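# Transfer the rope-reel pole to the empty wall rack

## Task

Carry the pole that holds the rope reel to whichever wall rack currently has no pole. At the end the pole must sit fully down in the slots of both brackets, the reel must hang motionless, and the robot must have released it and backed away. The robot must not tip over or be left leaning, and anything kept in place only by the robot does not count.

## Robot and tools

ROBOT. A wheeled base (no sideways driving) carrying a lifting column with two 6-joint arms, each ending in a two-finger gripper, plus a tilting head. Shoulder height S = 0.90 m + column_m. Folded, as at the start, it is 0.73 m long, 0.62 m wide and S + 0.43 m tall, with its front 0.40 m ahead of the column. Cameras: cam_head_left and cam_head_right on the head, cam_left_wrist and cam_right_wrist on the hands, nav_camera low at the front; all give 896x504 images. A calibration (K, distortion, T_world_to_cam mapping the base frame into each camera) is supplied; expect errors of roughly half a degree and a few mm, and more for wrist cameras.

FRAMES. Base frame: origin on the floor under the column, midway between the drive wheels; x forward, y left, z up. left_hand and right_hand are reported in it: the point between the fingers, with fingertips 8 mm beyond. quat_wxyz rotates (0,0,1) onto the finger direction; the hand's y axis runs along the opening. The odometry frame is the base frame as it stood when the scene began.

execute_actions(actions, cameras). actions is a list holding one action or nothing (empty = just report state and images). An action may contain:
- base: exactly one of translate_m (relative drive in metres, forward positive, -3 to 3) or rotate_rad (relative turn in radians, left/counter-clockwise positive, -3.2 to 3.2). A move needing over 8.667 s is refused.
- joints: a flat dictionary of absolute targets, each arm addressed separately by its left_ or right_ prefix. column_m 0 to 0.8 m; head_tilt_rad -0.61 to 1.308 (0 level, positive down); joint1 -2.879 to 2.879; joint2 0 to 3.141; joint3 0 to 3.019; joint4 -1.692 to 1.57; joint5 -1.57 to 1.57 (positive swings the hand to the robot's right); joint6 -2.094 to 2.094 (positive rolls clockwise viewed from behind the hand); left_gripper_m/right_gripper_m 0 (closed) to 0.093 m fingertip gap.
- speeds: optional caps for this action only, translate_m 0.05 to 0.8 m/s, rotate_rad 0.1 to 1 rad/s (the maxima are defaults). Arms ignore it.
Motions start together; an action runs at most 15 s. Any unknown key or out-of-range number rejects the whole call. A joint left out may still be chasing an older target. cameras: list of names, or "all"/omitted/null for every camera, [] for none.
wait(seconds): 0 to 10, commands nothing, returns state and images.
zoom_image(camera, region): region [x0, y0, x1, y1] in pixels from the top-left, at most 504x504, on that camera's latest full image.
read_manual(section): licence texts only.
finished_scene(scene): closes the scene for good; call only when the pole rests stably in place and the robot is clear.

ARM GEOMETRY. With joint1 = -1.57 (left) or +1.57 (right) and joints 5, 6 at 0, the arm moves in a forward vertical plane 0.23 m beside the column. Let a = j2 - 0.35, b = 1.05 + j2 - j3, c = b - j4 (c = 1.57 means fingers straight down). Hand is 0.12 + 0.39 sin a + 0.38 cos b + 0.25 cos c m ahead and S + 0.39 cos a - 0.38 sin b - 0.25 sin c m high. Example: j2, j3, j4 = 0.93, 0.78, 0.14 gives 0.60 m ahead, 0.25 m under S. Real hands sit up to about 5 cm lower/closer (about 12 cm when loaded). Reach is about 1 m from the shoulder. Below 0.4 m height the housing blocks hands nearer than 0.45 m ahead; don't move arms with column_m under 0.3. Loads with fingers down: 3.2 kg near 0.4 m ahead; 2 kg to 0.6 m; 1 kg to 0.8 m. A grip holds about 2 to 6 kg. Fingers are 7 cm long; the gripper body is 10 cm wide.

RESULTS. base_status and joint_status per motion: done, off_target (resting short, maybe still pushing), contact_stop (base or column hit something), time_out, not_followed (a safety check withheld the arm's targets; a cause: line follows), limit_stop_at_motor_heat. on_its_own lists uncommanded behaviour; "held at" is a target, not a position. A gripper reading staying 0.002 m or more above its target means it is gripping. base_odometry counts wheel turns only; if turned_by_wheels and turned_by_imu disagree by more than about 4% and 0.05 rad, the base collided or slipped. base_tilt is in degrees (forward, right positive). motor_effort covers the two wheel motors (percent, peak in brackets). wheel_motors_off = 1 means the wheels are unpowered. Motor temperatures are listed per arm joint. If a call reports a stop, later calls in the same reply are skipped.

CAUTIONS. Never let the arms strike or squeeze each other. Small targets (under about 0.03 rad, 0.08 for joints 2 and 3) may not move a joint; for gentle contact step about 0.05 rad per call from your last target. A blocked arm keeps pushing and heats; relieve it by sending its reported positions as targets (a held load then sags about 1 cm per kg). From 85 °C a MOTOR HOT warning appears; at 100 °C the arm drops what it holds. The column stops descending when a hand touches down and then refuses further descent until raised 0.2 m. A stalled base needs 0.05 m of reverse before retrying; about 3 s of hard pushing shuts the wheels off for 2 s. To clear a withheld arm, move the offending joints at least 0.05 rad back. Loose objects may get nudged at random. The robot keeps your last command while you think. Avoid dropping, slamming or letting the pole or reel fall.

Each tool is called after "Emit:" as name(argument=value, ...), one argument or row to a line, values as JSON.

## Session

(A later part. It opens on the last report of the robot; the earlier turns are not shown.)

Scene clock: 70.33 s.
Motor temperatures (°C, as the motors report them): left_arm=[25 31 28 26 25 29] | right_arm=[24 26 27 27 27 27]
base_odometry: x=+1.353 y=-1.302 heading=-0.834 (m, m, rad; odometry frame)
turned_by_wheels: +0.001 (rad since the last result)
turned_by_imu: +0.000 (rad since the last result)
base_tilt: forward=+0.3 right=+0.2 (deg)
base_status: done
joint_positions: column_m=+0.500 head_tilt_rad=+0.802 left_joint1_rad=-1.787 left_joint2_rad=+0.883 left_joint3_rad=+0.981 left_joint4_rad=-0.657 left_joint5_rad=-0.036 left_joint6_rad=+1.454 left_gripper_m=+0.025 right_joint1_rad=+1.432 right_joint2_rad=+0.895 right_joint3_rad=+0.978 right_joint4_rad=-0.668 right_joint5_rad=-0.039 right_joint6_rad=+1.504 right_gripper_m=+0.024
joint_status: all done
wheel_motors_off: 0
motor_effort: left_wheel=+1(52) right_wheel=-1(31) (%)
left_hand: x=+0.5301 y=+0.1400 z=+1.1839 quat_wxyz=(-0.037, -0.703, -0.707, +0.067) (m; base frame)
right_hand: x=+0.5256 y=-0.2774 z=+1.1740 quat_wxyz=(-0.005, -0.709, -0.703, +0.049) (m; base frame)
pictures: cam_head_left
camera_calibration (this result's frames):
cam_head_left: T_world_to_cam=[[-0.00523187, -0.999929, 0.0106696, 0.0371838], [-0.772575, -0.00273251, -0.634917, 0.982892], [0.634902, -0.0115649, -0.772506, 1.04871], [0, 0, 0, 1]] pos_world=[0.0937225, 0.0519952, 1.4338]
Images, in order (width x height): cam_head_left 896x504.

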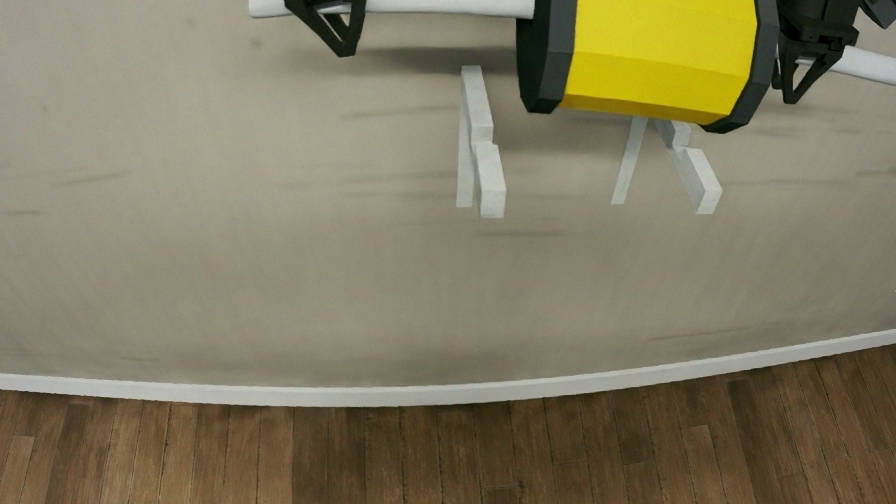

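Emit:
execute_actions(
  actions=[
    {"base":{"translate_m":0.12},"speeds":{"translate_m":0.2}},
  ],
  cameras=[],
)

Emit:
execute_actions(
  actions=[
    {"joints":{"column_m":0.3,"head_tilt_rad":0.6}},
  ],
  cameras=["cam_head_left"],
)

Scene clock: 74.13 s.
Motor temperatures (°C, as the motors report them): left_arm=[25 31 28 26 25 29] | right_arm=[24 27 27 27 27 27]
base_odometry: x=+1.434 y=-1.390 heading=-0.833 (m, m, rad; odometry frame)
turned_by_wheels: +0.001 (rad since the last result)
turned_by_imu: +0.000 (rad since the last result)
base_tilt: forward=+0.2 right=+0.2 (deg)
base_status: done
joint_positions: column_m=+0.500 head_tilt_rad=+0.802 left_joint1_rad=-1.787 left_joint2_rad=+0.884 left_joint3_rad=+0.982 left_joint4_rad=-0.657 left_joint5_rad=-0.036 left_joint6_rad=+1.456 left_gripper_m=+0.025 right_joint1_rad=+1.432 right_joint2_rad=+0.894 right_joint3_rad=+0.977 right_joint4_rad=-0.668 right_joint5_rad=-0.039 right_joint6_rad=+1.506 right_gripper_m=+0.024
joint_status: not commanded
wheel_motors_off: 0
motor_effort: left_wheel=+1(30) right_wheel=-1(26) (%)
left_hand: x=+0.5304 y=+0.1400 z=+1.1838 quat_wxyz=(-0.037, -0.704, -0.706, +0.067) (m; base frame)
right_hand: x=+0.5252 y=-0.2775 z=+1.1742 quat_wxyz=(-0.005, -0.710, -0.703, +0.050) (m; base frame)
pictures: none
No camera images: the call's "cameras" was empty. Leave "cameras" out to get every camera's image.

Scene clock: 77.30 s.
Motor temperatures (°C, as the motors report them): left_arm=[25 31 28 26 25 29] | right_arm=[24 27 27 27 27 27]
base_odometry: x=+1.434 y=-1.390 heading=-0.833 (m, m, rad; odometry frame)
turned_by_wheels: +0.000 (rad since the last result)
turned_by_imu: -0.001 (rad since the last result)
base_tilt: forward=+0.3 right=+0.2 (deg)
base_status: not commanded
joint_positions: column_m=+0.300 head_tilt_rad=+0.618 left_joint1_rad=-1.792 left_joint2_rad=+0.884 left_joint3_rad=+0.982 left_joint4_rad=-0.657 left_joint5_rad=-0.019 left_joint6_rad=+1.448 left_gripper_m=+0.025 right_joint1_rad=+1.422 right_joint2_rad=+0.871 right_joint3_rad=+0.977 right_joint4_rad=-0.672 right_joint5_rad=-0.026 right_joint6_rad=+1.499 right_gripper_m=+0.024
joint_status: all done
wheel_motors_off: 0
motor_effort: left_wheel=-1(2) right_wheel=+0(1) (%)
left_hand: x=+0.5298 y=+0.1349 z=+0.9848 quat_wxyz=(-0.044, -0.702, -0.707, +0.075) (m; base frame)
right_hand: x=+0.5290 y=-0.2828 z=+0.9843 quat_wxyz=(-0.019, -0.708, -0.704, +0.051) (m; base frame)
pictures: cam_head_left
camera_calibration (this result's frames):
cam_head_left: T_world_to_cam=[[-0.00710148, -0.999929, 0.00952799, 0.0408777], [-0.642904, -0.00273251, -0.765942, 1.01803], [0.765914, -0.0115649, -0.642839, 0.721028], [0, 0, 0, 1]] pos_world=[0.10254, 0.0519952, 1.24287]
Images, in order (width x height): cam_head_left 896x504.

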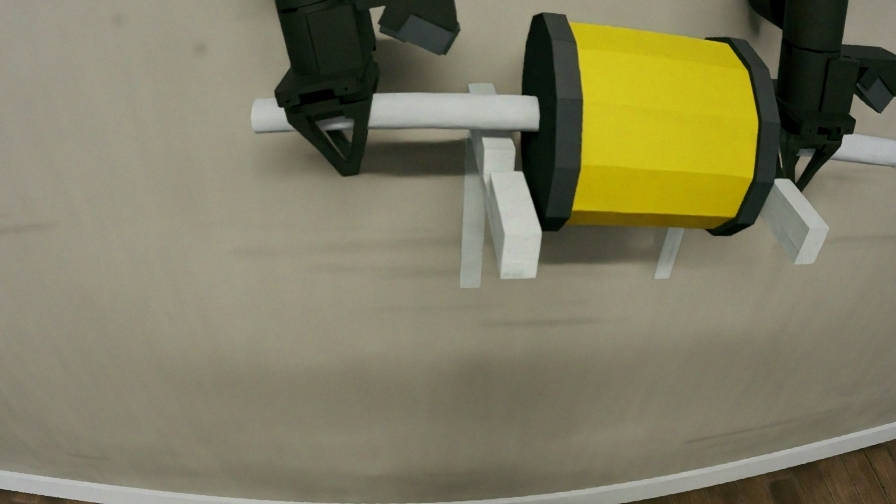

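Emit:
execute_actions(
  actions=[
    {"base":{"translate_m":-0.04},"speeds":{"translate_m":0.05}},
  ],
  cameras=[],
)

Emit:
execute_actions(
  actions=[
    {"joints":{"column_m":0.26}},
  ],
  cameras=["cam_head_left"],
)

Scene clock: 80.00 s.
Motor temperatures (°C, as the motors report them): left_arm=[25 32 28 26 25 30] | right_arm=[24 27 27 27 27 27]
base_odometry: x=+1.407 y=-1.361 heading=-0.833 (m, m, rad; odometry frame)
turned_by_wheels: +0.000 (rad since the last result)
turned_by_imu: -0.001 (rad since the last result)
base_tilt: forward=+0.1 right=+0.1 (deg)
base_status: done
joint_positions: column_m=+0.300 head_tilt_rad=+0.617 left_joint1_rad=-1.794 left_joint2_rad=+0.883 left_joint3_rad=+0.995 left_joint4_rad=-0.644 left_joint5_rad=-0.020 left_joint6_rad=+1.448 left_gripper_m=+0.025 right_joint1_rad=+1.420 right_joint2_rad=+0.869 right_joint3_rad=+0.991 right_joint4_rad=-0.662 right_joint5_rad=-0.027 right_joint6_rad=+1.496 right_gripper_m=+0.024
joint_status: not commanded
wheel_motors_off: 0
motor_effort: left_wheel=+0(26) right_wheel=+0(27) (%)
left_hand: x=+0.5404 y=+0.1339 z=+0.9884 quat_wxyz=(-0.054, -0.701, -0.708, +0.067) (m; base frame)
right_hand: x=+0.5399 y=-0.2838 z=+0.9885 quat_wxyz=(-0.029, -0.707, -0.705, +0.043) (m; base frame)
pictures: none
No camera images: the call's "cameras" was empty. Leave "cameras" out to get every camera's image.

Scene clock: 80.90 s.
Motor temperatures (°C, as the motors report them): left_arm=[25 32 28 26 25 30] | right_arm=[24 27 27 27 27 27]
base_odometry: x=+1.407 y=-1.361 heading=-0.834 (m, m, rad; odometry frame)
turned_by_wheels: +0.000 (rad since the last result)
turned_by_imu: +0.000 (rad since the last result)
base_tilt: forward=+0.1 right=+0.2 (deg)
base_status: not commanded
joint_positions: column_m=+0.277 head_tilt_rad=+0.617 left_joint1_rad=-1.805 left_joint2_rad=+0.883 left_joint3_rad=+0.995 left_joint4_rad=-0.644 left_joint5_rad=-0.008 left_joint6_rad=+1.441 left_gripper_m=+0.025 right_joint1_rad=+1.405 right_joint2_rad=+0.845 right_joint3_rad=+0.991 right_joint4_rad=-0.678 right_joint5_rad=-0.016 right_joint6_rad=+1.489 right_gripper_m=+0.024
joint_status: column_m contact_stop (moved -0.023 of -0.040)
wheel_motors_off: 0
on_its_own: column_m is held at +0.277, not at your +0.260, since a contact_stop
motor_effort: left_wheel=-4(3) right_wheel=+3(3) (%)
left_hand: x=+0.5395 y=+0.1272 z=+0.9660 quat_wxyz=(-0.061, -0.700, -0.708, +0.076) (m; base frame)
right_hand: x=+0.5406 y=-0.2905 z=+0.9761 quat_wxyz=(-0.040, -0.706, -0.705, +0.049) (m; base frame)
pictures: cam_head_left
camera_calibration (this result's frames):
cam_head_left: T_world_to_cam=[[-0.00710949, -0.999929, 0.00952202, 0.0411092], [-0.64226, -0.00273251, -0.766482, 1.00071], [0.766454, -0.0115649, -0.642195, 0.705107], [0, 0, 0, 1]] pos_world=[0.102576, 0.0519952, 1.21945]
Images, in order (width x height): cam_head_left 896x504.

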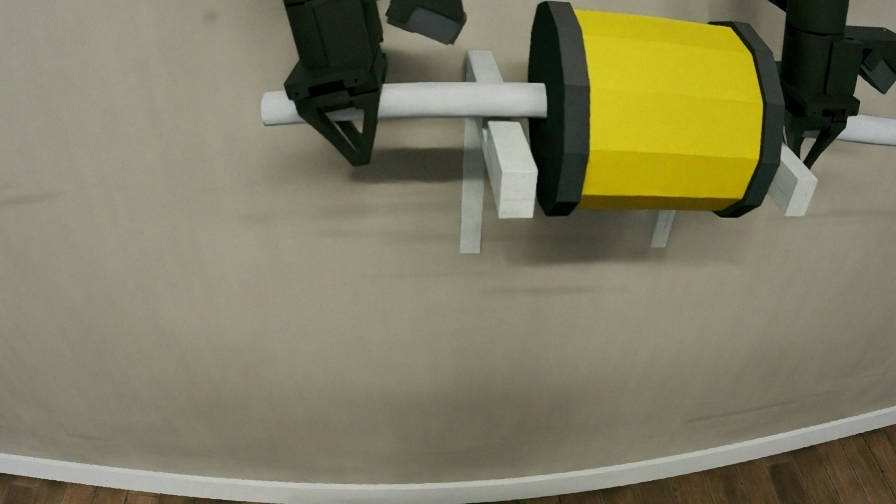

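Looks seated. Release, raise, back off.

Emit:
execute_actions(
  actions=[
    {"joints":{"left_gripper_m":0.09,"right_gripper_m":0.09}},
  ],
  cameras=[],
)

Emit:
execute_actions(
  actions=[
    {"joints":{"column_m":0.5}},
  ],
  cameras=[],
)

Emit:
execute_actions(
  actions=[
    {"base":{"translate_m":-0.5}},
  ],
  cameras=["cam_head_left"],
)

Scene clock: 82.80 s.
Motor temperatures (°C, as the motors report them): left_arm=[25 32 28 26 25 30] | right_arm=[24 27 27 27 27 27]
base_odometry: x=+1.407 y=-1.361 heading=-0.834 (m, m, rad; odometry frame)
turned_by_wheels: +0.000 (rad since the last result)
turned_by_imu: +0.000 (rad since the last result)
base_tilt: forward=+0.1 right=+0.1 (deg)
base_status: not commanded
joint_positions: column_m=+0.277 head_tilt_rad=+0.617 left_joint1_rad=-1.805 left_joint2_rad=+0.861 left_joint3_rad=+0.995 left_joint4_rad=-0.653 left_joint5_rad=-0.019 left_joint6_rad=+1.560 left_gripper_m=+0.090 right_joint1_rad=+1.403 right_joint2_rad=+0.841 right_joint3_rad=+0.995 right_joint4_rad=-0.665 right_joint5_rad=-0.007 right_joint6_rad=+1.529 right_gripper_m=+0.090
joint_status: all done
wheel_motors_off: 0
on_its_own: column_m is held at +0.277, not at your +0.260, since a contact_stop
motor_effort: left_wheel=-2(4) right_wheel=+0(4) (%)
left_hand: x=+0.5425 y=+0.1306 z=+0.9749 quat_wxyz=(-0.067, -0.740, -0.666, +0.063) (m; base frame)
right_hand: x=+0.5465 y=-0.2929 z=+0.9789 quat_wxyz=(-0.053, -0.720, -0.691, +0.045) (m; base frame)
pictures: none
No camera images: the call's "cameras" was empty. Leave "cameras" out to get every camera's image.

Scene clock: 86.30 s.
Motor temperatures (°C, as the motors report them): left_arm=[25 32 28 26 25 29] | right_arm=[24 26 27 27 27 27]
base_odometry: x=+1.407 y=-1.361 heading=-0.833 (m, m, rad; odometry frame)
turned_by_wheels: +0.000 (rad since the last result)
turned_by_imu: -0.001 (rad since the last result)
base_tilt: forward=+0.2 right=+0.2 (deg)
base_status: not commanded
joint_positions: column_m=+0.500 head_tilt_rad=+0.617 left_joint1_rad=-1.805 left_joint2_rad=+0.861 left_joint3_rad=+0.995 left_joint4_rad=-0.653 left_joint5_rad=-0.019 left_joint6_rad=+1.561 left_gripper_m=+0.090 right_joint1_rad=+1.407 right_joint2_rad=+0.841 right_joint3_rad=+0.995 right_joint4_rad=-0.665 right_joint5_rad=-0.024 right_joint6_rad=+1.559 right_gripper_m=+0.090
joint_status: all done
wheel_motors_off: 0
motor_effort: left_wheel=-1(3) right_wheel=+0(0) (%)
left_hand: x=+0.5425 y=+0.1306 z=+1.1982 quat_wxyz=(-0.067, -0.741, -0.666, +0.063) (m; base frame)
right_hand: x=+0.5469 y=-0.2887 z=+1.2017 quat_wxyz=(-0.047, -0.730, -0.681, +0.037) (m; base frame)
pictures: none
No camera images: the call's "cameras" was empty. Leave "cameras" out to get every camera's image.

Scene clock: 89.03 s.
Motor temperatures (°C, as the motors report them): left_arm=[25 32 28 26 25 29] | right_arm=[24 26 27 27 27 27]
base_odometry: x=+1.071 y=-0.991 heading=-0.832 (m, m, rad; odometry frame)
turned_by_wheels: +0.001 (rad since the last result)
turned_by_imu: +0.000 (rad since the last result)
base_tilt: forward=+0.1 right=+0.1 (deg)
base_status: done
joint_positions: column_m=+0.500 head_tilt_rad=+0.617 left_joint1_rad=-1.805 left_joint2_rad=+0.859 left_joint3_rad=+0.995 left_joint4_rad=-0.658 left_joint5_rad=-0.019 left_joint6_rad=+1.561 left_gripper_m=+0.090 right_joint1_rad=+1.407 right_joint2_rad=+0.842 right_joint3_rad=+0.995 right_joint4_rad=-0.667 right_joint5_rad=-0.024 right_joint6_rad=+1.560 right_gripper_m=+0.090
joint_status: not commanded
wheel_motors_off: 0
motor_effort: left_wheel=+1(54) right_wheel=-1(27) (%)
left_hand: x=+0.5416 y=+0.1309 z=+1.1990 quat_wxyz=(-0.065, -0.741, -0.665, +0.064) (m; base frame)
right_hand: x=+0.5461 y=-0.2885 z=+1.2010 quat_wxyz=(-0.045, -0.730, -0.681, +0.038) (m; base frame)
pictures: cam_head_left
camera_calibration (this result's frames):
cam_head_left: T_world_to_cam=[[-0.00710949, -0.999929, 0.00952202, 0.0389828], [-0.64226, -0.00273251, -0.766482, 1.17187], [0.766454, -0.0115649, -0.642195, 0.848516], [0, 0, 0, 1]] pos_world=[0.102576, 0.0519952, 1.44276]
Images, in order (width x height): cam_head_left 896x504.

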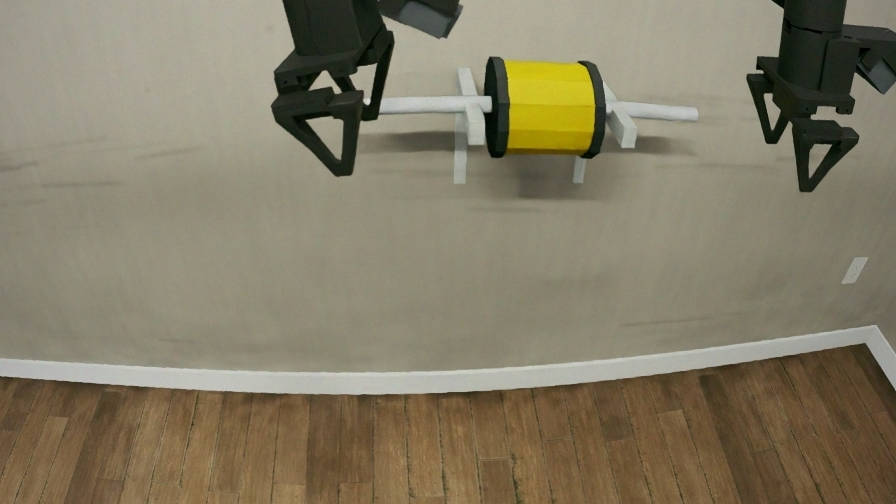

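Emit:
finished_scene(
  scene=1,
)

The scene is finished: the task was done.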